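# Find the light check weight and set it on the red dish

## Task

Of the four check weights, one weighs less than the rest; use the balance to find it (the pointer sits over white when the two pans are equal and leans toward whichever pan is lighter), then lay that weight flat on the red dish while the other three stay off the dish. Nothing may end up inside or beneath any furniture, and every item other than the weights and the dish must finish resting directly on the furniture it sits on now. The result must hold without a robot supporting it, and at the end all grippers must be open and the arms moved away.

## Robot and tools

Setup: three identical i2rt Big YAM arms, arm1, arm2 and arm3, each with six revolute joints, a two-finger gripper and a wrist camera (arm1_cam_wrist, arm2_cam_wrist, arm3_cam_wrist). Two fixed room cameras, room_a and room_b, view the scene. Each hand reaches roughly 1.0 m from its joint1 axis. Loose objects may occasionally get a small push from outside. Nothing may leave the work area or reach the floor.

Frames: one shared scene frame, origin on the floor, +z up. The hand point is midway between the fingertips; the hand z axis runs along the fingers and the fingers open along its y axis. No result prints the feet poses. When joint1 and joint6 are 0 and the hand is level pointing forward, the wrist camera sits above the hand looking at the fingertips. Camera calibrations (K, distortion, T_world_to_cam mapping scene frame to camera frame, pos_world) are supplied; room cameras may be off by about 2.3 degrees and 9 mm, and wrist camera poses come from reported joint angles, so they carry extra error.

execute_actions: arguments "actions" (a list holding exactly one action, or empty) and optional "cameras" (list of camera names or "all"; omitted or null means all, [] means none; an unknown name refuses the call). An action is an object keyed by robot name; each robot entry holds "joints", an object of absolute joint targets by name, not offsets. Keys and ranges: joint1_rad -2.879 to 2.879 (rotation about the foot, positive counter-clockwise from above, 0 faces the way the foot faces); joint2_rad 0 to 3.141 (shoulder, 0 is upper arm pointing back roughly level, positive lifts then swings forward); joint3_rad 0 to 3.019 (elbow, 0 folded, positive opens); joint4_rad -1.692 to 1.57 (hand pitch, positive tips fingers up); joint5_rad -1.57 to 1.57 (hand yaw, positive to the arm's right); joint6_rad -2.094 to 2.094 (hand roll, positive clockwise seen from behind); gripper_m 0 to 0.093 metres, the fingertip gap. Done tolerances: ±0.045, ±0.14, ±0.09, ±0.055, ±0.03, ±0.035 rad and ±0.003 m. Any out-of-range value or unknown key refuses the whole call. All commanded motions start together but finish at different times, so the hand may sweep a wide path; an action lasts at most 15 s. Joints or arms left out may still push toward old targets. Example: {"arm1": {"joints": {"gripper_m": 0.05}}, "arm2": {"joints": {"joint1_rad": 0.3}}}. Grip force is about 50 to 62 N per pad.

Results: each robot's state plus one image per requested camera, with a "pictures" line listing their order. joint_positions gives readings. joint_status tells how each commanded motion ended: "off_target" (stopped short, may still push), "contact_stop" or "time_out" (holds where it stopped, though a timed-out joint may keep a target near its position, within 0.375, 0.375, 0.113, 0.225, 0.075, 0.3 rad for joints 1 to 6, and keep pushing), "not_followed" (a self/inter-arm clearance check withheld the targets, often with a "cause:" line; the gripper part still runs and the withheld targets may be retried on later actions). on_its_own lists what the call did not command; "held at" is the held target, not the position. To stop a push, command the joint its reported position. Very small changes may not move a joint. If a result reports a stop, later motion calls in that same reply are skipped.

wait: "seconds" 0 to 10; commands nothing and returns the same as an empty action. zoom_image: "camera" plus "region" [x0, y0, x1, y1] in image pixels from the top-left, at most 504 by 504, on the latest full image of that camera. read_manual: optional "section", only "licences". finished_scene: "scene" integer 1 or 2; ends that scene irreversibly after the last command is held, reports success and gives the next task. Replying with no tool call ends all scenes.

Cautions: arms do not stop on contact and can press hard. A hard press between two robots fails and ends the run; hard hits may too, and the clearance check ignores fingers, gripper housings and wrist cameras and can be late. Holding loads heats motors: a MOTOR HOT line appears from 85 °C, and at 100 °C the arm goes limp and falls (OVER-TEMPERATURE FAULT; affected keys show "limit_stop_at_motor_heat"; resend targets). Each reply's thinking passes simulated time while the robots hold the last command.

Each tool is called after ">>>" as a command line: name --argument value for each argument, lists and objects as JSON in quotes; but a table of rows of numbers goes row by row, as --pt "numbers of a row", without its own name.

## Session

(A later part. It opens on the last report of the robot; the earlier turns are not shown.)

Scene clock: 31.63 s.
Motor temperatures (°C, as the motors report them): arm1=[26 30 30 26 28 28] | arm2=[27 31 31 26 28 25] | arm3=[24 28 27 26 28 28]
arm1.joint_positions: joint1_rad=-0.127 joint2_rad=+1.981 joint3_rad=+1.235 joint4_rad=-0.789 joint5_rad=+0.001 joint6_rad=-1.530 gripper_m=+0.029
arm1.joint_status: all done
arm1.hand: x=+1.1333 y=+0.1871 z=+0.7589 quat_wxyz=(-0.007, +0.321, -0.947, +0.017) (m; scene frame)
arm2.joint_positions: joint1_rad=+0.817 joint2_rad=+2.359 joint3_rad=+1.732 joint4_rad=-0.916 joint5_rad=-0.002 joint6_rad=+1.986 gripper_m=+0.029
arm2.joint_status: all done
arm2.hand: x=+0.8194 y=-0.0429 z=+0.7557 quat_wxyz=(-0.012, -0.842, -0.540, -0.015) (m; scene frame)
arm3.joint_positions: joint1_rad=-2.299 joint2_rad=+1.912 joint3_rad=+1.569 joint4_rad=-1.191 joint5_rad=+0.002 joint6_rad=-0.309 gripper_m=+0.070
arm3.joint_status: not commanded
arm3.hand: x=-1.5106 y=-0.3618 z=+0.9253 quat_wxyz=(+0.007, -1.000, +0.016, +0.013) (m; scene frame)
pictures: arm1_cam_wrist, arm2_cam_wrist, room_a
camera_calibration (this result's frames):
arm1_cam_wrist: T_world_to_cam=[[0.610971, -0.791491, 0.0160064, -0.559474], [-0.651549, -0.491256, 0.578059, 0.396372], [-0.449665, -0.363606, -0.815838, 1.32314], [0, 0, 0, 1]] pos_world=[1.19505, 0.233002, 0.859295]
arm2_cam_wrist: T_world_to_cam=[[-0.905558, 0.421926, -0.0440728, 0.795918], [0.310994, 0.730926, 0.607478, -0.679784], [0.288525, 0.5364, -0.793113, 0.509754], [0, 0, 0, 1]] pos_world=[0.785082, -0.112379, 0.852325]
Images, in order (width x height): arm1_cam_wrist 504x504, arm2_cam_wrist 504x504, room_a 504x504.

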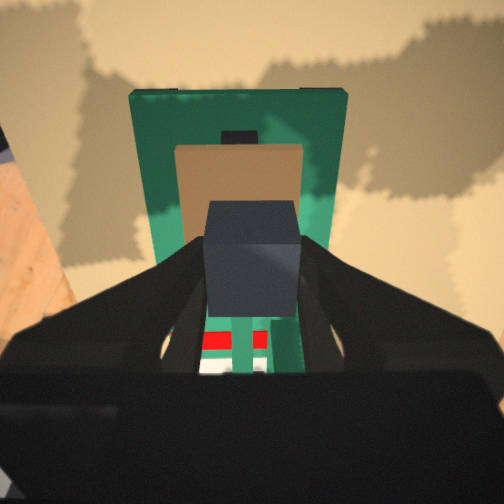

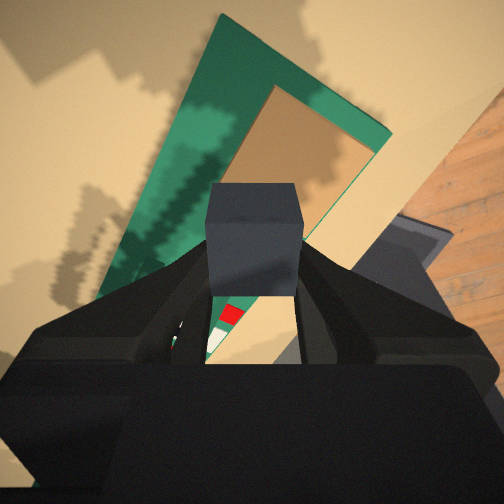

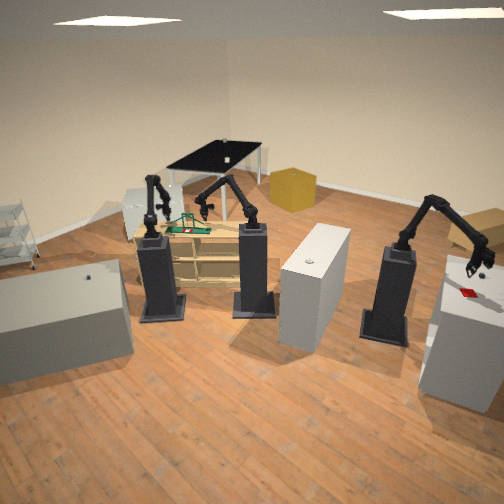

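>>> execute_actions --actions '[{"arm1":{"joints":{"joint2_rad":2.018}},"arm2":{"joints":{"joint2_rad":2.383,"joint3_rad":1.748,"joint4_rad":-0.956}}}]' --cameras '["arm1_cam_wrist","arm2_cam_wrist","room_a"]'

Scene clock: 32.80 s.
Motor temperatures (°C, as the motors report them): arm1=[26 30 30 26 28 28] | arm2=[27 31 31 26 28 25] | arm3=[24 28 27 26 28 28]
arm1.joint_positions: joint1_rad=-0.127 joint2_rad=+2.015 joint3_rad=+1.235 joint4_rad=-0.787 joint5_rad=+0.001 joint6_rad=-1.530 gripper_m=+0.029
arm1.joint_status: all done
arm1.hand: x=+1.1294 y=+0.1918 z=+0.7417 quat_wxyz=(-0.001, +0.321, -0.947, +0.002) (m; scene frame)
arm2.joint_positions: joint1_rad=+0.817 joint2_rad=+2.398 joint3_rad=+1.732 joint4_rad=-0.948 joint5_rad=-0.002 joint6_rad=+1.986 gripper_m=+0.029
arm2.joint_status: all done
arm2.hand: x=+0.8014 y=-0.0427 z=+0.7311 quat_wxyz=(+0.008, -0.842, -0.539, +0.015) (m; scene frame)
arm3.joint_positions: joint1_rad=-2.299 joint2_rad=+1.912 joint3_rad=+1.569 joint4_rad=-1.191 joint5_rad=+0.002 joint6_rad=-0.309 gripper_m=+0.070
arm3.joint_status: not commanded
arm3.hand: x=-1.5106 y=-0.3618 z=+0.9253 quat_wxyz=(+0.007, -1.000, +0.016, +0.013) (m; scene frame)
pictures: arm1_cam_wrist, arm2_cam_wrist, room_a
camera_calibration (this result's frames):
arm1_cam_wrist: T_world_to_cam=[[0.610727, -0.791671, -0.0163948, -0.528719], [-0.639686, -0.505472, 0.579051, 0.394661], [-0.466705, -0.343155, -0.815126, 1.32392], [0, 0, 0, 1]] pos_world=[1.19324, 0.235227, 0.841963]
arm2_cam_wrist: T_world_to_cam=[[-0.906207, 0.422294, 0.0213814, 0.731111], [0.354034, 0.730136, 0.584433, -0.676998], [0.231191, 0.537187, -0.81116, 0.554534], [0, 0, 0, 1]] pos_world=[0.774014, -0.112331, 0.829844]
Images, in order (width x height): arm1_cam_wrist 504x504, arm2_cam_wrist 504x504, room_a 504x504.

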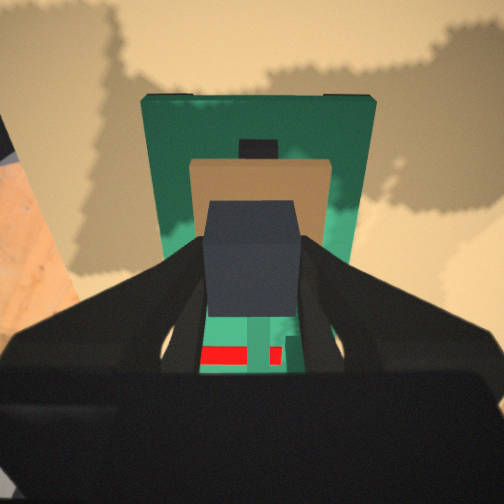

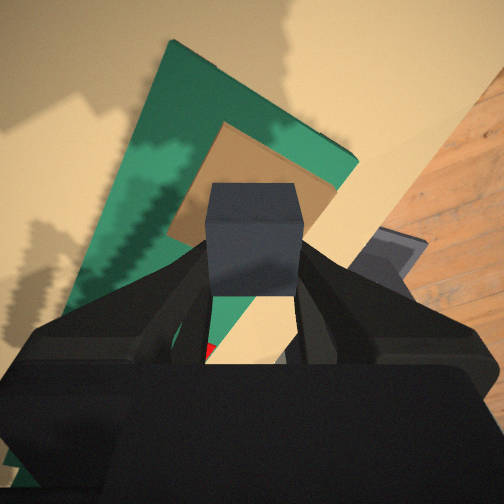

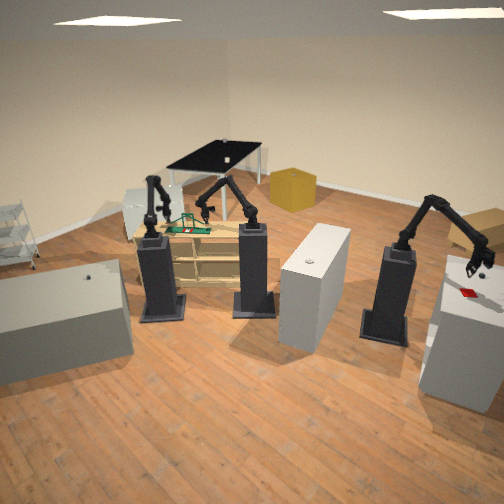

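>>> execute_actions --actions '[{"arm1":{"joints":{"gripper_m":0.078}},"arm2":{"joints":{"gripper_m":0.085}}}]' --cameras '["arm1_cam_wrist","arm2_cam_wrist","room_a"]'

>>> wait --seconds 2

Scene clock: 33.83 s.
Motor temperatures (°C, as the motors report them): arm1=[26 30 30 26 28 28] | arm2=[27 31 31 26 28 25] | arm3=[24 28 27 26 28 28]
arm1.joint_positions: joint1_rad=-0.127 joint2_rad=+2.015 joint3_rad=+1.235 joint4_rad=-0.787 joint5_rad=+0.001 joint6_rad=-1.529 gripper_m=+0.078
arm1.joint_status: all done
arm1.hand: x=+1.1294 y=+0.1918 z=+0.7417 quat_wxyz=(-0.001, +0.321, -0.947, +0.002) (m; scene frame)
arm2.joint_positions: joint1_rad=+0.817 joint2_rad=+2.398 joint3_rad=+1.732 joint4_rad=-0.949 joint5_rad=-0.002 joint6_rad=+1.986 gripper_m=+0.085
arm2.joint_status: all done
arm2.hand: x=+0.8013 y=-0.0427 z=+0.7311 quat_wxyz=(+0.008, -0.842, -0.539, +0.015) (m; scene frame)
arm3.joint_positions: joint1_rad=-2.299 joint2_rad=+1.912 joint3_rad=+1.569 joint4_rad=-1.191 joint5_rad=+0.002 joint6_rad=-0.309 gripper_m=+0.070
arm3.joint_status: not commanded
arm3.hand: x=-1.5106 y=-0.3618 z=+0.9253 quat_wxyz=(+0.007, -1.000, +0.016, +0.013) (m; scene frame)
pictures: arm1_cam_wrist, arm2_cam_wrist, room_a
camera_calibration (this result's frames):
arm1_cam_wrist: T_world_to_cam=[[0.610425, -0.791904, -0.0163953, -0.528333], [-0.639879, -0.505228, 0.57905, 0.394834], [-0.466835, -0.342976, -0.815127, 1.32403], [0, 0, 0, 1]] pos_world=[1.19326, 0.235203, 0.841963]
arm2_cam_wrist: T_world_to_cam=[[-0.906198, 0.422296, 0.0217295, 0.730763], [0.354258, 0.730132, 0.584302, -0.677052], [0.230883, 0.537191, -0.811245, 0.554866], [0, 0, 0, 1]] pos_world=[0.773958, -0.11233, 0.829857]
Images, in order (width x height): arm1_cam_wrist 504x504, arm2_cam_wrist 504x504, room_a 504x504.

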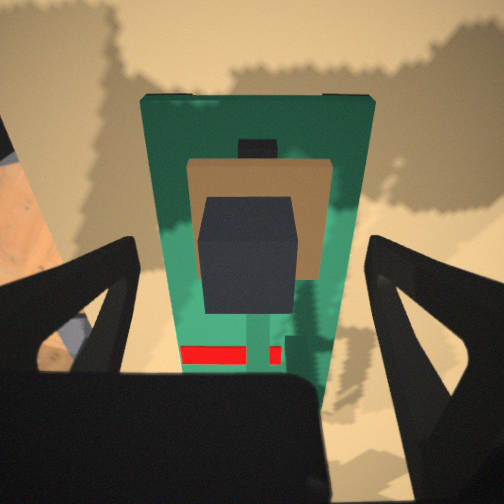

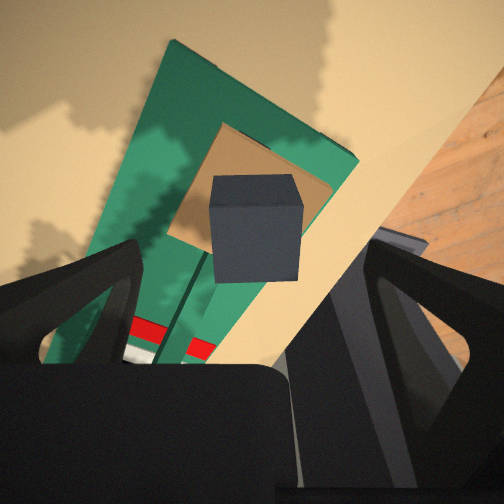

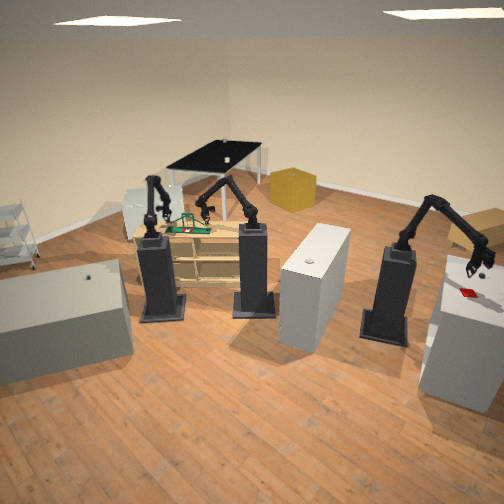

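Scene clock: 35.83 s.
Motor temperatures (°C, as the motors report them): arm1=[26 30 30 26 28 28] | arm2=[27 31 31 26 28 25] | arm3=[24 29 27 26 28 28]
arm1.joint_positions: joint1_rad=-0.127 joint2_rad=+2.015 joint3_rad=+1.235 joint4_rad=-0.787 joint5_rad=+0.001 joint6_rad=-1.529 gripper_m=+0.078
arm1.joint_status: all done
arm1.hand: x=+1.1294 y=+0.1918 z=+0.7417 quat_wxyz=(-0.001, +0.321, -0.947, +0.002) (m; scene frame)
arm2.joint_positions: joint1_rad=+0.817 joint2_rad=+2.398 joint3_rad=+1.732 joint4_rad=-0.949 joint5_rad=-0.002 joint6_rad=+1.986 gripper_m=+0.085
arm2.joint_status: all done
arm2.hand: x=+0.8013 y=-0.0427 z=+0.7311 quat_wxyz=(+0.008, -0.842, -0.539, +0.015) (m; scene frame)
arm3.joint_positions: joint1_rad=-2.299 joint2_rad=+1.912 joint3_rad=+1.569 joint4_rad=-1.191 joint5_rad=+0.002 joint6_rad=-0.309 gripper_m=+0.070
arm3.joint_status: not commanded
arm3.hand: x=-1.5106 y=-0.3618 z=+0.9253 quat_wxyz=(+0.007, -1.000, +0.016, +0.013) (m; scene frame)
wait: 2.00 s; at rest by 0.27 s
pictures: arm1_cam_wrist, arm2_cam_wrist, arm3_cam_wrist, room_a, room_b
camera_calibration (this result's frames):
arm1_cam_wrist: T_world_to_cam=[[0.610425, -0.791904, -0.0163953, -0.528333], [-0.639879, -0.505228, 0.57905, 0.394834], [-0.466835, -0.342976, -0.815127, 1.32403], [0, 0, 0, 1]] pos_world=[1.19326, 0.235203, 0.841963]
arm2_cam_wrist: T_world_to_cam=[[-0.906198, 0.422296, 0.0217295, 0.730763], [0.354258, 0.730132, 0.584302, -0.677052], [0.230883, 0.537191, -0.811245, 0.554866], [0, 0, 0, 1]] pos_world=[0.773958, -0.11233, 0.829857]
arm3_cam_wrist: T_world_to_cam=[[0.0122425, 0.999847, 0.0125119, 0.367113], [0.821516, -0.0171909, 0.569926, 0.707544], [0.570054, 0.00330136, -0.8216, 1.74488], [0, 0, 0, 1]] pos_world=[-1.58043, -0.360654, 1.02576]
Images, in order (width x height): arm1_cam_wrist 504x504, arm2_cam_wrist 504x504, arm3_cam_wrist 504x504, room_a 504x504, room_b 504x504.

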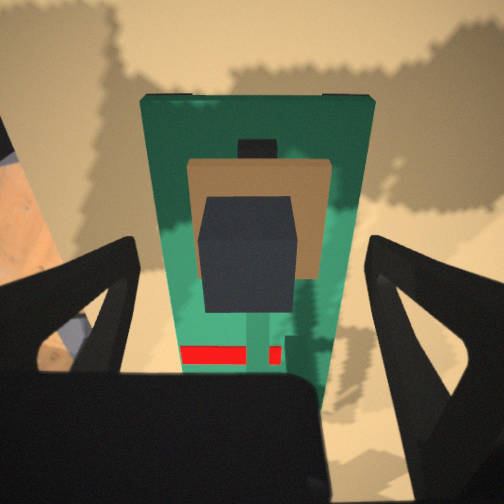

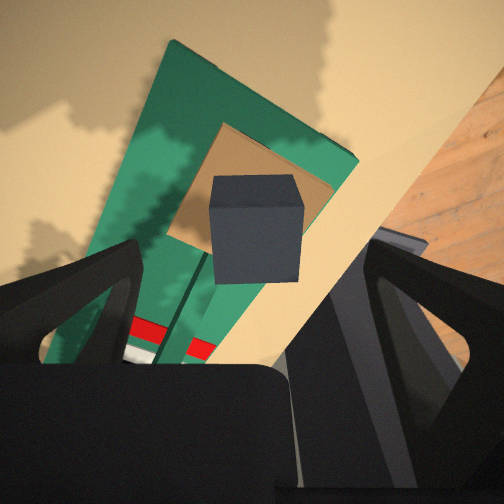

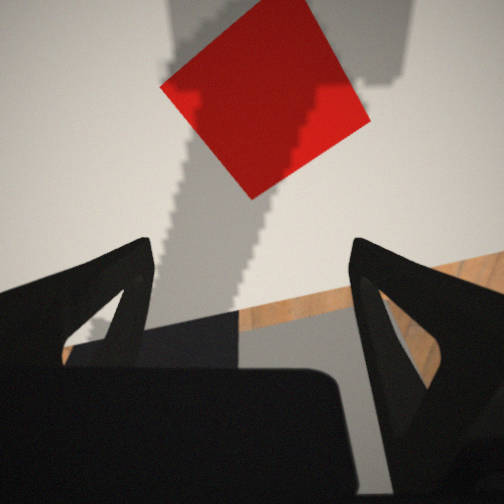

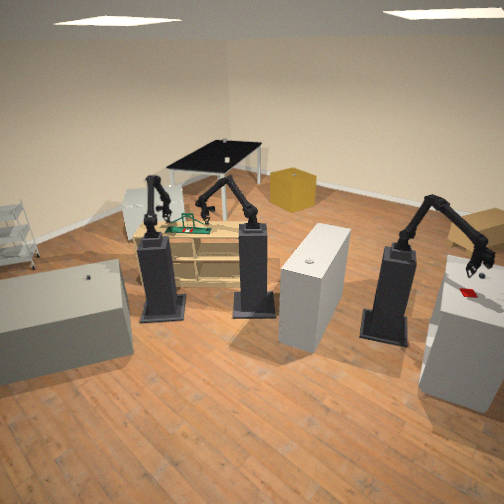

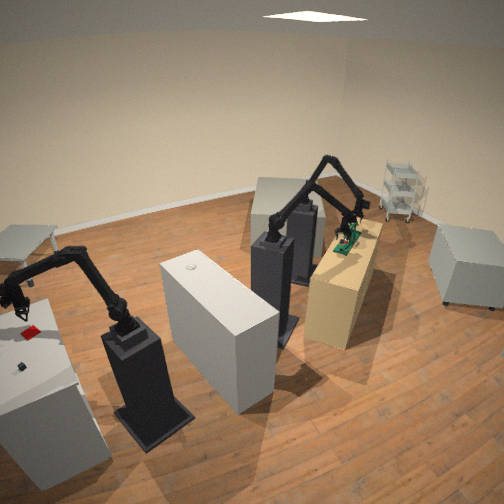

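>>> zoom_image --camera "room_a" --region '[155, 195, 225, 245]'

Region (155, 195, 225, 245) of room_a's 504x504 image, scaled by 7.200, with more detail than that image has; it fills the top 360 rows of this view, and the rest is white.

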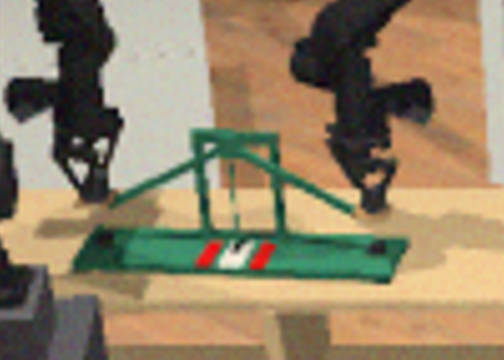

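>>> execute_actions --actions '[{"arm1":{"joints":{"joint1_rad":1.90,"joint2_rad":1.95,"joint3_rad":1.25}},"arm2":{"joints":{"joint2_rad":2.394,"gripper_m":0.022}},"arm3":{"joints":{"joint1_rad":-1.845,"joint2_rad":2.01,"joint4_rad":-1.11,"joint6_rad":-0.64,"gripper_m":0.085}}}]'

Scene clock: 40.57 s.
Motor temperatures (°C, as the motors report them): arm1=[26 30 30 26 28 28] | arm2=[27 31 31 26 28 25] | arm3=[24 29 28 26 28 28]
arm1.joint_positions: joint1_rad=+1.908 joint2_rad=+1.984 joint3_rad=+1.238 joint4_rad=-0.777 joint5_rad=+0.000 joint6_rad=-1.528 gripper_m=+0.078
arm1.joint_status: all done
arm1.hand: x=+1.0096 y=+1.0742 z=+0.7581 quat_wxyz=(-0.024, +0.974, -0.225, +0.006) (m; scene frame)
arm2.joint_positions: joint1_rad=+0.817 joint2_rad=+2.398 joint3_rad=+1.732 joint4_rad=-0.950 joint5_rad=-0.002 joint6_rad=+1.987 gripper_m=+0.029
arm2.joint_status: gripper_m off_target (ended at +0.029, target +0.022); the others done
arm2.hand: x=+0.8011 y=-0.0427 z=+0.7311 quat_wxyz=(+0.008, -0.842, -0.539, +0.015) (m; scene frame)
arm3.joint_positions: joint1_rad=-1.848 joint2_rad=+1.987 joint3_rad=+1.569 joint4_rad=-1.121 joint5_rad=-0.002 joint6_rad=-0.632 gripper_m=+0.085
arm3.joint_status: all done
arm3.hand: x=-1.5530 y=-0.6218 z=+0.8833 quat_wxyz=(+0.002, -0.932, -0.362, +0.012) (m; scene frame)
pictures: arm1_cam_wrist, arm2_cam_wrist, arm3_cam_wrist, room_a, room_b
camera_calibration (this result's frames):
arm1_cam_wrist: T_world_to_cam=[[0.435508, 0.899736, 0.0284309, -1.43072], [0.725781, -0.36964, 0.580179, -0.770741], [0.532517, -0.232038, -0.813992, 0.45515], [0, 0, 0, 1]] pos_world=[0.940103, 1.10798, 0.858333]
arm2_cam_wrist: T_world_to_cam=[[-0.906018, 0.422645, 0.0224192, 0.729959], [0.354984, 0.729996, 0.584031, -0.677381], [0.230472, 0.537101, -0.811421, 0.555368], [0, 0, 0, 1]] pos_world=[0.773819, -0.112317, 0.829884]
arm3_cam_wrist: T_world_to_cam=[[-0.689899, 0.723825, 0.0107812, -0.632463], [0.596916, 0.560386, 0.574159, 0.768434], [0.409549, 0.402547, -0.818673, 1.73186], [0, 0, 0, 1]] pos_world=[-1.60431, -0.669982, 0.983442]
Images, in order (width x height): arm1_cam_wrist 504x504, arm2_cam_wrist 504x504, arm3_cam_wrist 504x504, room_a 504x504, room_b 504x504.

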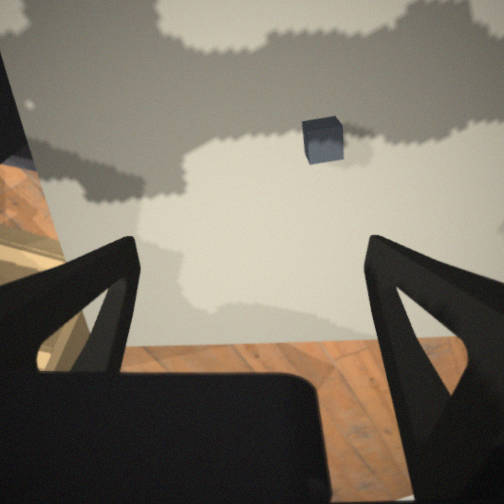

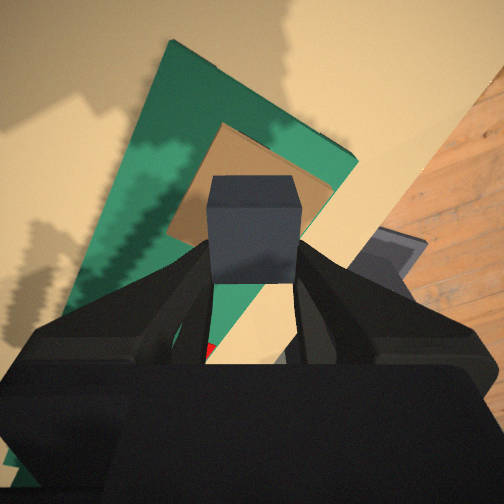

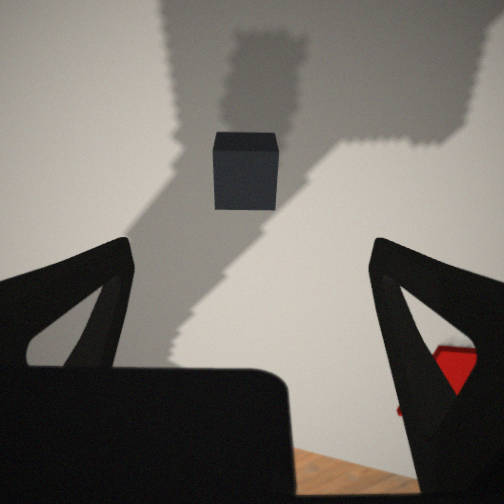

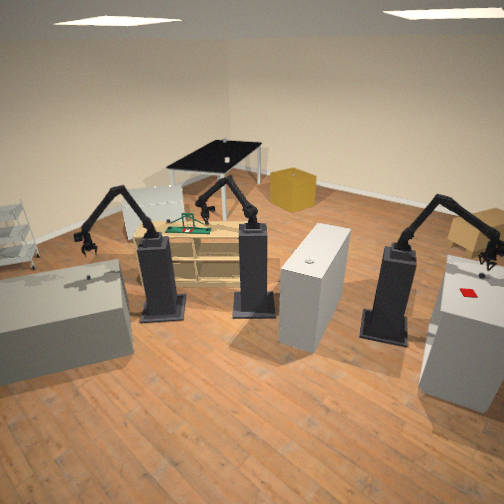

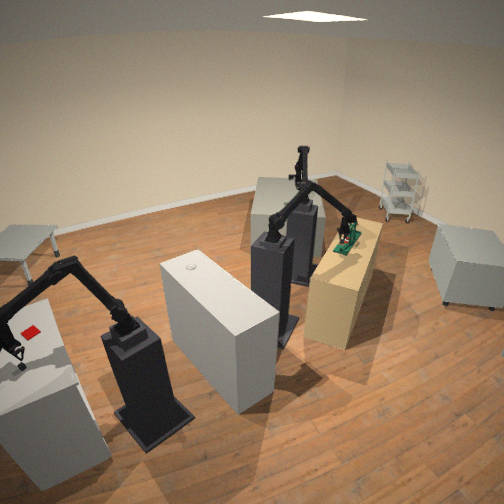

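>>> zoom_image --camera "arm1_cam_wrist" --region '[280, 100, 364, 184]'

Region (280, 100, 364, 184) of arm1_cam_wrist's 504x504 image, scaled by 6.000, with more detail than that image has.

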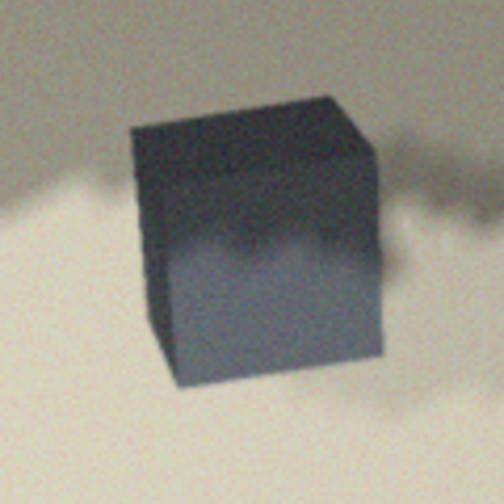

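>>> execute_actions --actions '[{"arm1":{"joints":{"joint1_rad":1.835,"joint2_rad":2.53,"joint3_rad":1.623,"joint4_rad":-0.608,"joint6_rad":-0.195,"gripper_m":0.088}},"arm2":{"joints":{"joint2_rad":2.23,"joint4_rad":-1.10}},"arm3":{"joints":{"joint2_rad":2.072,"joint3_rad":1.528,"joint4_rad":-1.0}}}]' --cameras '["arm1_cam_wrist","arm2_cam_wrist","arm3_cam_wrist","room_a"]'

Scene clock: 44.17 s.
Motor temperatures (°C, as the motors report them): arm1=[26 30 30 26 28 28] | arm2=[27 31 31 26 28 25] | arm3=[24 29 27 26 28 28]
arm1.joint_positions: joint1_rad=+1.830 joint2_rad=+2.564 joint3_rad=+1.601 joint4_rad=-0.609 joint5_rad=+0.000 joint6_rad=-0.205 gripper_m=+0.088
arm1.joint_status: all done
arm1.hand: x=+1.0783 y=+1.1142 z=+0.5339 quat_wxyz=(-0.001, +0.600, -0.800, +0.001) (m; scene frame)
arm2.joint_positions: joint1_rad=+0.817 joint2_rad=+2.238 joint3_rad=+1.730 joint4_rad=-1.092 joint5_rad=-0.001 joint6_rad=+1.987 gripper_m=+0.029
arm2.joint_status: all done
arm2.hand: x=+0.8004 y=-0.0424 z=+0.8303 quat_wxyz=(+0.003, -0.842, -0.539, +0.009) (m; scene frame)
arm3.joint_positions: joint1_rad=-1.848 joint2_rad=+2.042 joint3_rad=+1.536 joint4_rad=-1.016 joint5_rad=-0.002 joint6_rad=-0.632 gripper_m=+0.085
arm3.joint_status: all done
arm3.hand: x=-1.5587 y=-0.6225 z=+0.8405 quat_wxyz=(+0.004, -0.932, -0.362, +0.019) (m; scene frame)
pictures: arm1_cam_wrist, arm2_cam_wrist, arm3_cam_wrist, room_a
camera_calibration (this result's frames):
arm1_cam_wrist: T_world_to_cam=[[0.960653, -0.277134, -0.018529, -0.720135], [-0.21548, -0.785704, 0.57986, 0.802928], [-0.175257, -0.553052, -0.814505, 1.36648], [0, 0, 0, 1]] pos_world=[1.1043, 1.18702, 0.634072]
arm2_cam_wrist: T_world_to_cam=[[-0.906306, 0.422559, 0.00733052, 0.739738], [0.345516, 0.730852, 0.58862, -0.731535], [0.243369, 0.536002, -0.808377, 0.622923], [0, 0, 0, 1]] pos_world=[0.771586, -0.111827, 0.92873]
arm3_cam_wrist: T_world_to_cam=[[-0.68964, 0.723863, 0.0204994, -0.64321], [0.605984, 0.561374, 0.563598, 0.820479], [0.39646, 0.401102, -0.825795, 1.68405], [0, 0, 0, 1]] pos_world=[-1.60844, -0.670475, 0.941444]
Images, in order (width x height): arm1_cam_wrist 504x504, arm2_cam_wrist 504x504, arm3_cam_wrist 504x504, room_a 504x504.

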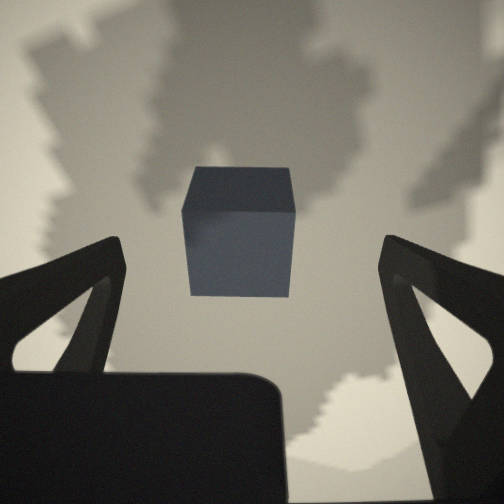

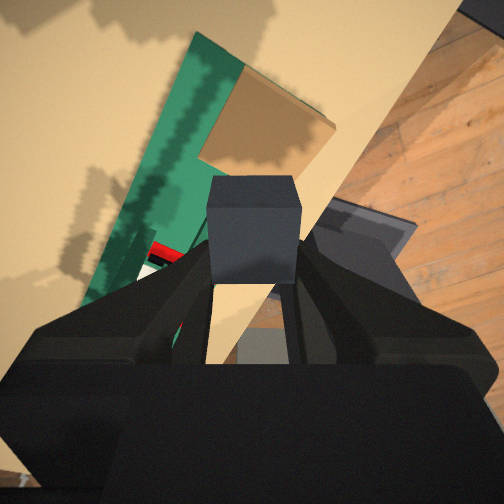

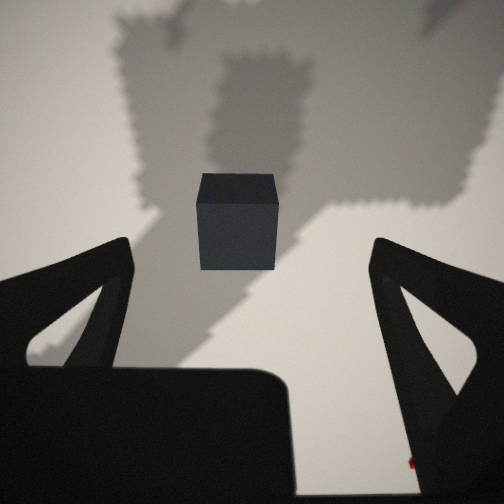

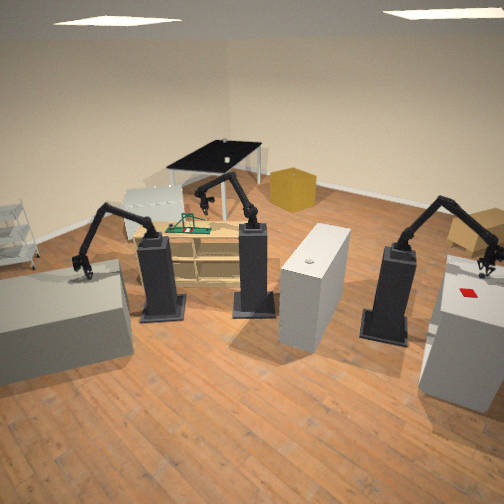

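>>> execute_actions --actions '[{"arm1":{"joints":{"joint2_rad":2.55,"joint4_rad":-0.57,"gripper_m":0.022}},"arm2":{"joints":{"joint1_rad":0.70}},"arm3":{"joints":{"joint2_rad":2.112}}}]' --cameras '["arm1_cam_wrist","arm2_cam_wrist","arm3_cam_wrist","room_a"]'

>>> zoom_image --camera "room_a" --region '[155, 195, 225, 245]'

Scene clock: 46.33 s.
Motor temperatures (°C, as the motors report them): arm1=[26 30 30 26 28 28] | arm2=[27 31 31 26 28 25] | arm3=[24 29 27 26 28 28]
arm1.joint_positions: joint1_rad=+1.831 joint2_rad=+2.564 joint3_rad=+1.601 joint4_rad=-0.581 joint5_rad=-0.002 joint6_rad=-0.204 gripper_m=+0.029
arm1.joint_status: gripper_m off_target (ended at +0.029, target +0.022); the others done
arm1.hand: x=+1.0807 y=+1.1205 z=+0.5340 quat_wxyz=(-0.013, +0.600, -0.800, -0.006) (m; scene frame)
arm2.joint_positions: joint1_rad=+0.701 joint2_rad=+2.238 joint3_rad=+1.730 joint4_rad=-1.092 joint5_rad=+0.001 joint6_rad=+1.987 gripper_m=+0.029
arm2.joint_status: all done
arm2.hand: x=+0.7950 y=-0.1161 z=+0.8307 quat_wxyz=(+0.003, -0.872, -0.490, +0.008) (m; scene frame)
arm3.joint_positions: joint1_rad=-1.848 joint2_rad=+2.075 joint3_rad=+1.536 joint4_rad=-1.015 joint5_rad=-0.002 joint6_rad=-0.632 gripper_m=+0.085
arm3.joint_status: all done
arm3.hand: x=-1.5544 y=-0.6220 z=+0.8218 quat_wxyz=(+0.000, -0.932, -0.362, +0.004) (m; scene frame)
pictures: arm1_cam_wrist, arm2_cam_wrist, arm3_cam_wrist, room_a
camera_calibration (this result's frames):
arm1_cam_wrist: T_world_to_cam=[[0.960653, -0.277356, -0.0148294, -0.722468], [-0.222269, -0.799678, 0.557774, 0.843099], [-0.166561, -0.532531, -0.82986, 1.34624], [0, 0, 0, 1]] pos_world=[1.10567, 1.19074, 0.636215]
arm2_cam_wrist: T_world_to_cam=[[-0.851344, 0.524563, 0.00689719, 0.734433], [0.427402, 0.685912, 0.588941, -0.74656], [0.304206, 0.50434, -0.808146, 0.611822], [0, 0, 0, 1]] pos_world=[0.758216, -0.181747, 0.929057]
arm3_cam_wrist: T_world_to_cam=[[-0.690003, 0.723805, 0.00129144, -0.625008], [0.587902, 0.559405, 0.584326, 0.781758], [0.422216, 0.403946, -0.811518, 1.69684], [0, 0, 0, 1]] pos_world=[-1.60729, -0.670367, 0.92102]
Images, in order (width x height): arm1_cam_wrist 504x504, arm2_cam_wrist 504x504, arm3_cam_wrist 504x504, room_a 504x504.

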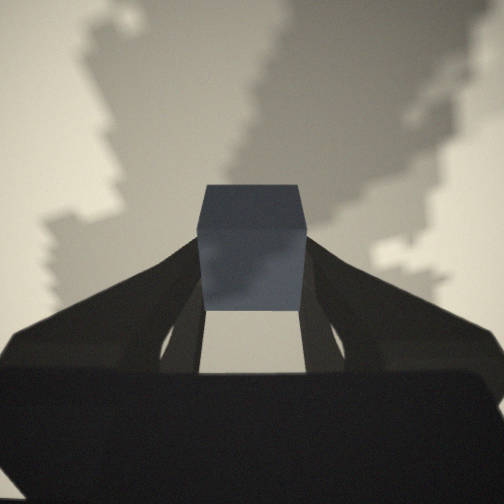

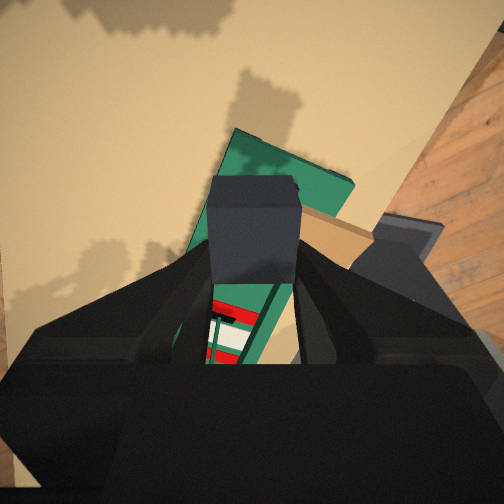

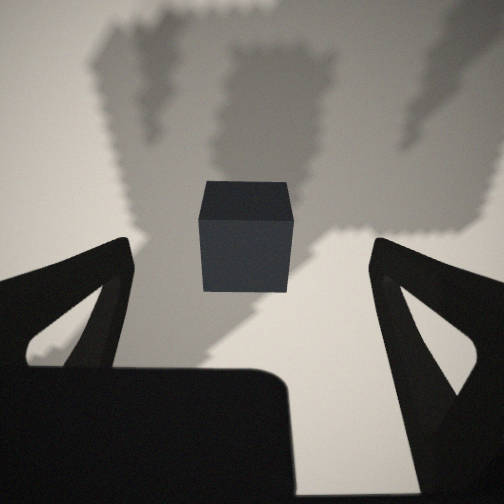

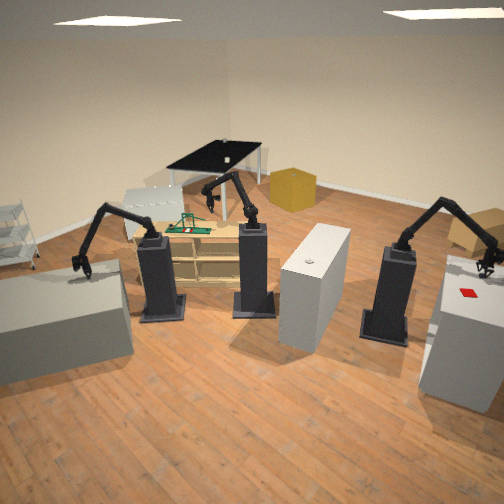

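Region (155, 195, 225, 245) of room_a's 504x504 image, scaled by 7.200, with more detail than that image has; it fills the top 360 rows of this view, and the rest is white.

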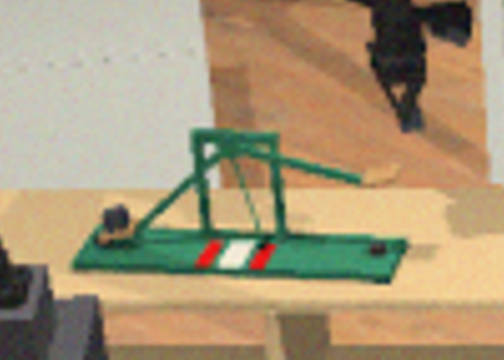

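>>> execute_actions --actions '[{"arm1":{"joints":{"joint1_rad":-0.797,"joint2_rad":2.09,"joint3_rad":1.89,"joint4_rad":-1.345,"joint6_rad":0.945}},"arm2":{"joints":{"joint1_rad":0.125,"joint2_rad":2.165,"joint3_rad":1.185,"joint4_rad":-0.55}},"arm3":{"joints":{"joint2_rad":2.128}}}]'

Scene clock: 49.67 s.
Motor temperatures (°C, as the motors report them): arm1=[26 31 31 26 28 28] | arm2=[27 31 31 26 28 25] | arm3=[24 29 27 26 28 28]
arm1.joint_positions: joint1_rad=-0.801 joint2_rad=+2.124 joint3_rad=+1.872 joint4_rad=-1.336 joint5_rad=+0.002 joint6_rad=+0.936 gripper_m=+0.029
arm1.joint_status: all done
arm1.hand: x=+0.8111 y=-0.0540 z=+0.8882 quat_wxyz=(+0.008, -0.947, -0.322, -0.003) (m; scene frame)
arm2.joint_positions: joint1_rad=+0.132 joint2_rad=+2.183 joint3_rad=+1.168 joint4_rad=-0.558 joint5_rad=-0.001 joint6_rad=+1.987 gripper_m=+0.029
arm2.joint_status: all done
arm2.hand: x=+0.5448 y=-0.3529 z=+0.7060 quat_wxyz=(-0.003, -0.974, -0.225, -0.004) (m; scene frame)
arm3.joint_positions: joint1_rad=-1.848 joint2_rad=+2.084 joint3_rad=+1.536 joint4_rad=-1.015 joint5_rad=-0.002 joint6_rad=-0.632 gripper_m=+0.085
arm3.joint_status: all done
arm3.hand: x=-1.5530 y=-0.6219 z=+0.8164 quat_wxyz=(-0.002, -0.932, -0.362, -0.001) (m; scene frame)
pictures: arm1_cam_wrist, arm2_cam_wrist, arm3_cam_wrist, room_a, room_b
camera_calibration (this result's frames):
arm1_cam_wrist: T_world_to_cam=[[-0.612607, 0.790352, -0.00747384, 0.543222], [0.635757, 0.498354, 0.589455, -1.00754], [0.469601, 0.356353, -0.807767, 0.482186], [0, 0, 0, 1]] pos_world=[0.746896, -0.0990543, 0.987452]
arm2_cam_wrist: T_world_to_cam=[[-0.434377, 0.900609, -0.0148585, 0.567417], [0.714018, 0.354344, 0.603837, -0.687423], [0.549086, 0.251684, -0.796969, 0.47614], [0, 0, 0, 1]] pos_world=[0.475863, -0.387273, 0.802992]
arm3_cam_wrist: T_world_to_cam=[[-0.689994, 0.723801, -0.00449536, -0.619387], [0.582329, 0.558798, 0.590455, 0.769982], [0.429884, 0.404793, -0.807058, 1.70054], [0, 0, 0, 1]] pos_world=[-1.60679, -0.670318, 0.915008]
Images, in order (width x height): arm1_cam_wrist 504x504, arm2_cam_wrist 504x504, arm3_cam_wrist 504x504, room_a 504x504, room_b 504x504.

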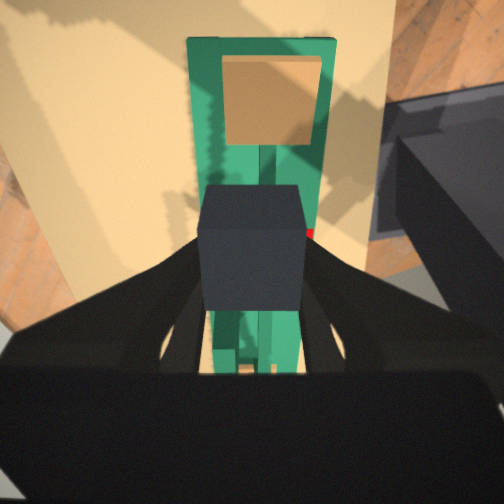

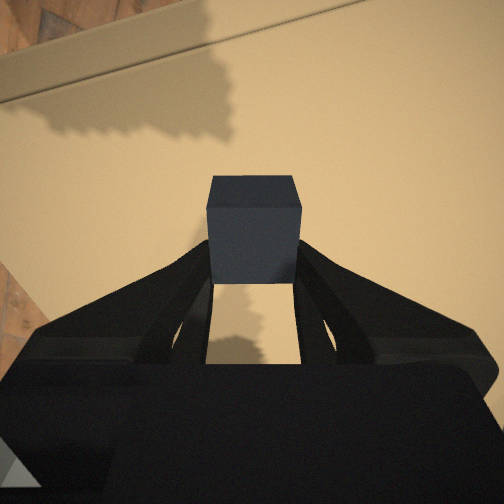

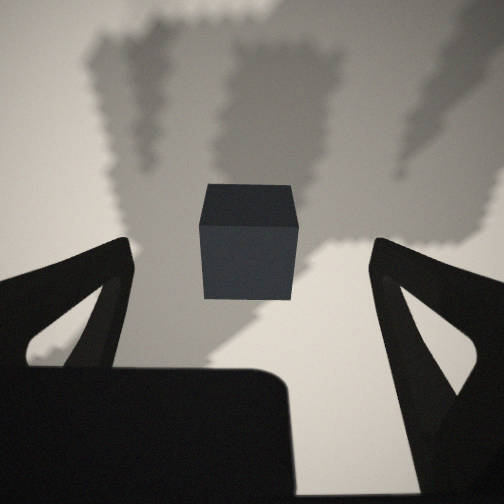

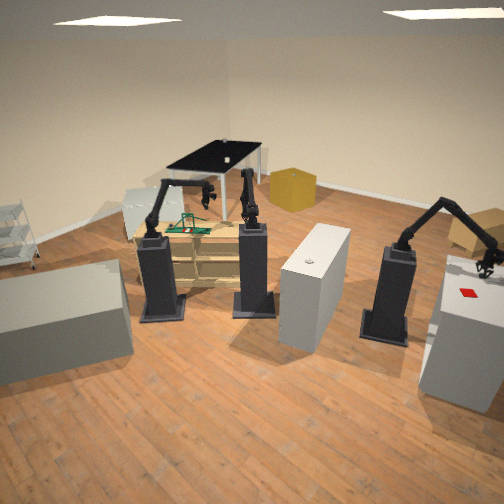

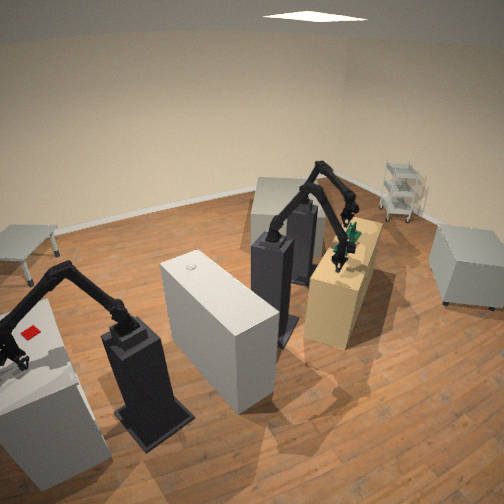

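>>> zoom_image --camera "arm1_cam_wrist" --region '[180, 20, 348, 188]'

Region (180, 20, 348, 188) of arm1_cam_wrist's 504x504 image, scaled by 3.000, with more detail than that image has.

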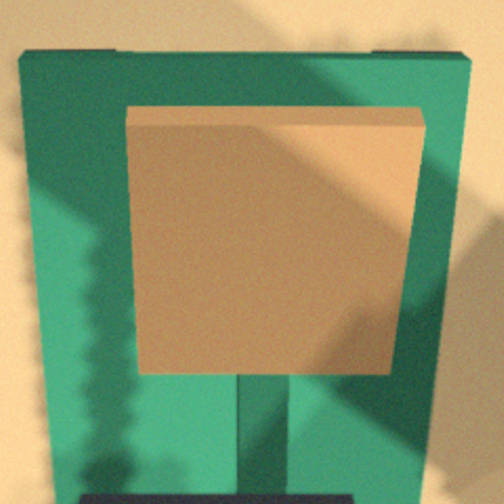

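>>> execute_actions --actions '[{"arm1":{"joints":{"joint1_rad":-0.813,"joint2_rad":2.162,"joint3_rad":1.712,"joint4_rad":-1.072}},"arm2":{"joints":{"joint2_rad":2.25,"joint4_rad":-0.465}},"arm3":{"joints":{"joint2_rad":2.11,"gripper_m":0.022}}}]'

Scene clock: 52.83 s.
Motor temperatures (°C, as the motors report them): arm1=[26 31 31 26 28 28] | arm2=[27 31 31 26 28 25] | arm3=[24 29 27 26 28 28]
arm1.joint_positions: joint1_rad=-0.802 joint2_rad=+2.182 joint3_rad=+1.689 joint4_rad=-1.081 joint5_rad=+0.002 joint6_rad=+0.936 gripper_m=+0.029
arm1.joint_status: all done
arm1.hand: x=+0.8106 y=-0.0402 z=+0.7872 quat_wxyz=(+0.001, -0.947, -0.322, -0.001) (m; scene frame)
arm2.joint_positions: joint1_rad=+0.132 joint2_rad=+2.271 joint3_rad=+1.168 joint4_rad=-0.473 joint5_rad=-0.001 joint6_rad=+1.987 gripper_m=+0.029
arm2.joint_status: all done
arm2.hand: x=+0.5396 y=-0.3484 z=+0.6643 quat_wxyz=(-0.002, -0.974, -0.225, -0.003) (m; scene frame)
arm3.joint_positions: joint1_rad=-1.848 joint2_rad=+2.084 joint3_rad=+1.536 joint4_rad=-1.015 joint5_rad=-0.002 joint6_rad=-0.632 gripper_m=+0.029
arm3.joint_status: gripper_m off_target (ended at +0.029, target +0.022); the others done
arm3.hand: x=-1.5530 y=-0.6219 z=+0.8164 quat_wxyz=(-0.002, -0.932, -0.362, -0.001) (m; scene frame)
pictures: arm1_cam_wrist, arm2_cam_wrist, arm3_cam_wrist, room_a, room_b
camera_calibration (this result's frames):
arm1_cam_wrist: T_world_to_cam=[[-0.611965, 0.790661, -0.0188127, 0.539695], [0.635985, 0.506109, 0.582561, -0.949045], [0.47013, 0.344543, -0.812569, 0.398803], [0, 0, 0, 1]] pos_world=[0.746363, -0.0838002, 0.887085]
arm2_cam_wrist: T_world_to_cam=[[-0.434416, 0.900631, -0.0120733, 0.558713], [0.715422, 0.353163, 0.602866, -0.660717], [0.547224, 0.253257, -0.797751, 0.446704], [0, 0, 0, 1]] pos_world=[0.470959, -0.382985, 0.761428]
arm3_cam_wrist: T_world_to_cam=[[-0.690546, 0.723274, -0.00449518, -0.620572], [0.581904, 0.559243, 0.590453, 0.7696], [0.429574, 0.40512, -0.807059, 1.70026], [0, 0, 0, 1]] pos_world=[-1.60675, -0.670358, 0.915008]
Images, in order (width x height): arm1_cam_wrist 504x504, arm2_cam_wrist 504x504, arm3_cam_wrist 504x504, room_a 504x504, room_b 504x504.

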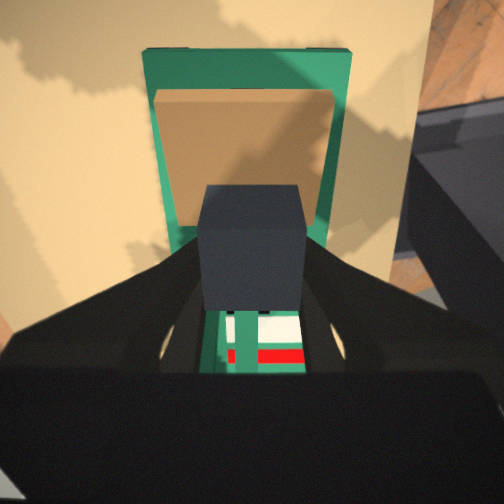

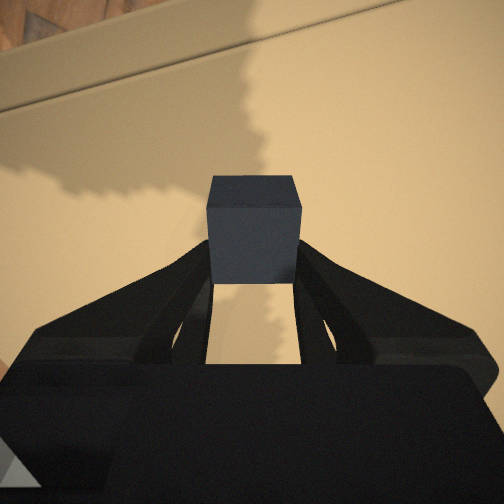

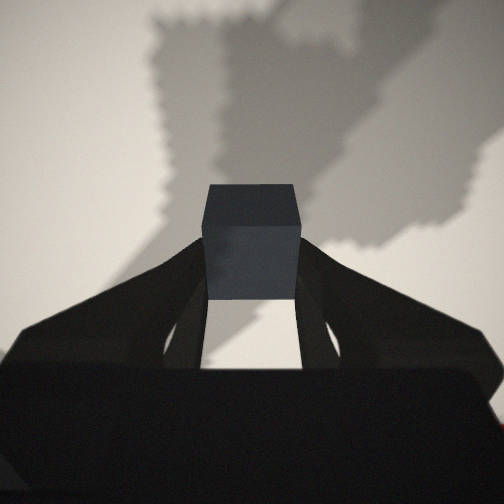

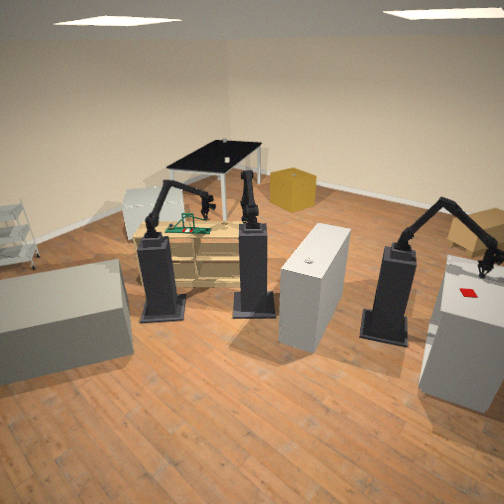

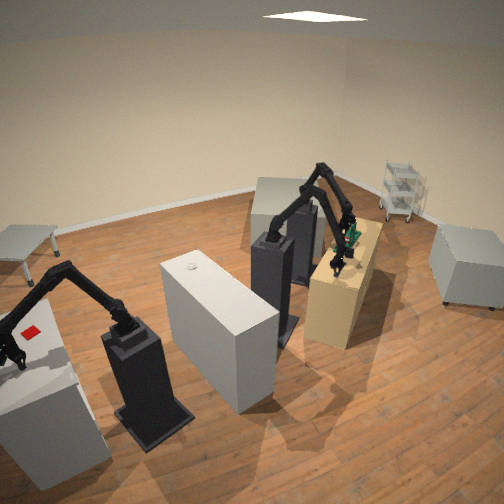

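>>> execute_actions --actions '[]'

Scene clock: 53.90 s.
Motor temperatures (°C, as the motors report them): arm1=[26 31 31 26 28 28] | arm2=[27 31 31 26 28 25] | arm3=[24 29 27 26 28 28]
arm1.joint_positions: joint1_rad=-0.802 joint2_rad=+2.182 joint3_rad=+1.689 joint4_rad=-1.081 joint5_rad=+0.002 joint6_rad=+0.936 gripper_m=+0.029
arm1.joint_status: all done
arm1.hand: x=+0.8106 y=-0.0402 z=+0.7872 quat_wxyz=(+0.001, -0.947, -0.322, -0.001) (m; scene frame)
arm2.joint_positions: joint1_rad=+0.132 joint2_rad=+2.271 joint3_rad=+1.168 joint4_rad=-0.473 joint5_rad=-0.001 joint6_rad=+1.987 gripper_m=+0.029
arm2.joint_status: all done
arm2.hand: x=+0.5396 y=-0.3484 z=+0.6643 quat_wxyz=(-0.002, -0.974, -0.225, -0.003) (m; scene frame)
arm3.joint_positions: joint1_rad=-1.848 joint2_rad=+2.084 joint3_rad=+1.536 joint4_rad=-1.015 joint5_rad=-0.002 joint6_rad=-0.632 gripper_m=+0.029
arm3.joint_status: gripper_m off_target (ended at +0.029, target +0.022); the others done
arm3.hand: x=-1.5530 y=-0.6219 z=+0.8164 quat_wxyz=(-0.002, -0.932, -0.362, -0.001) (m; scene frame)
pictures: arm1_cam_wrist, arm2_cam_wrist, arm3_cam_wrist, room_a, room_b
camera_calibration (this result's frames):
arm1_cam_wrist: T_world_to_cam=[[-0.611965, 0.790661, -0.0188127, 0.539695], [0.635985, 0.506109, 0.582561, -0.949045], [0.47013, 0.344543, -0.812569, 0.398803], [0, 0, 0, 1]] pos_world=[0.746363, -0.0838002, 0.887085]
arm2_cam_wrist: T_world_to_cam=[[-0.434416, 0.900631, -0.0120733, 0.558713], [0.715422, 0.353163, 0.602866, -0.660717], [0.547224, 0.253257, -0.797751, 0.446704], [0, 0, 0, 1]] pos_world=[0.470959, -0.382985, 0.761428]
arm3_cam_wrist: T_world_to_cam=[[-0.690546, 0.723274, -0.00449518, -0.620572], [0.581904, 0.559243, 0.590453, 0.7696], [0.429574, 0.40512, -0.807059, 1.70026], [0, 0, 0, 1]] pos_world=[-1.60675, -0.670358, 0.915008]
Images, in order (width x height): arm1_cam_wrist 504x504, arm2_cam_wrist 504x504, arm3_cam_wrist 504x504, room_a 504x504, room_b 504x504.

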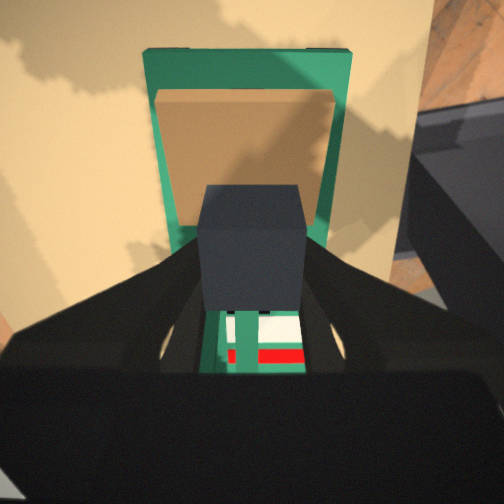

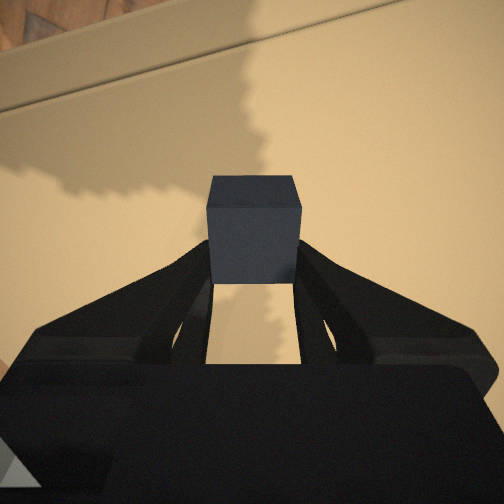

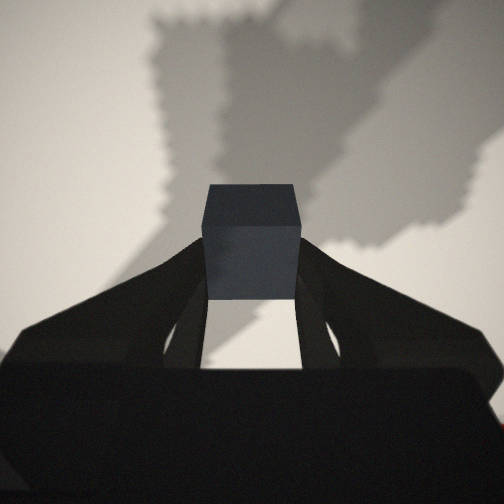

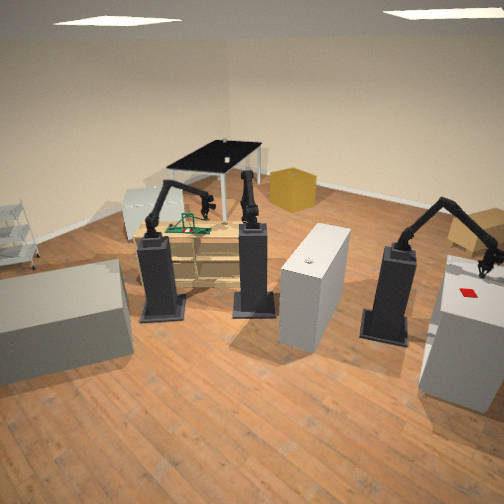

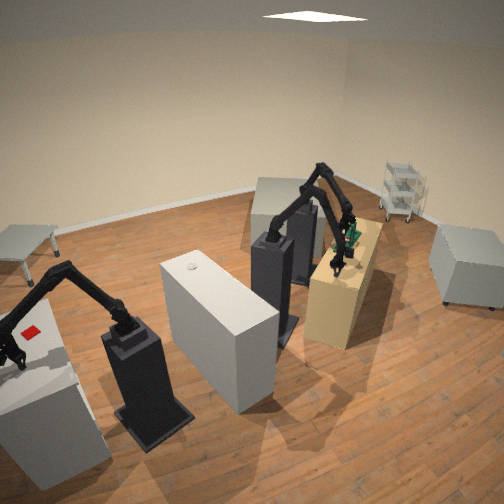

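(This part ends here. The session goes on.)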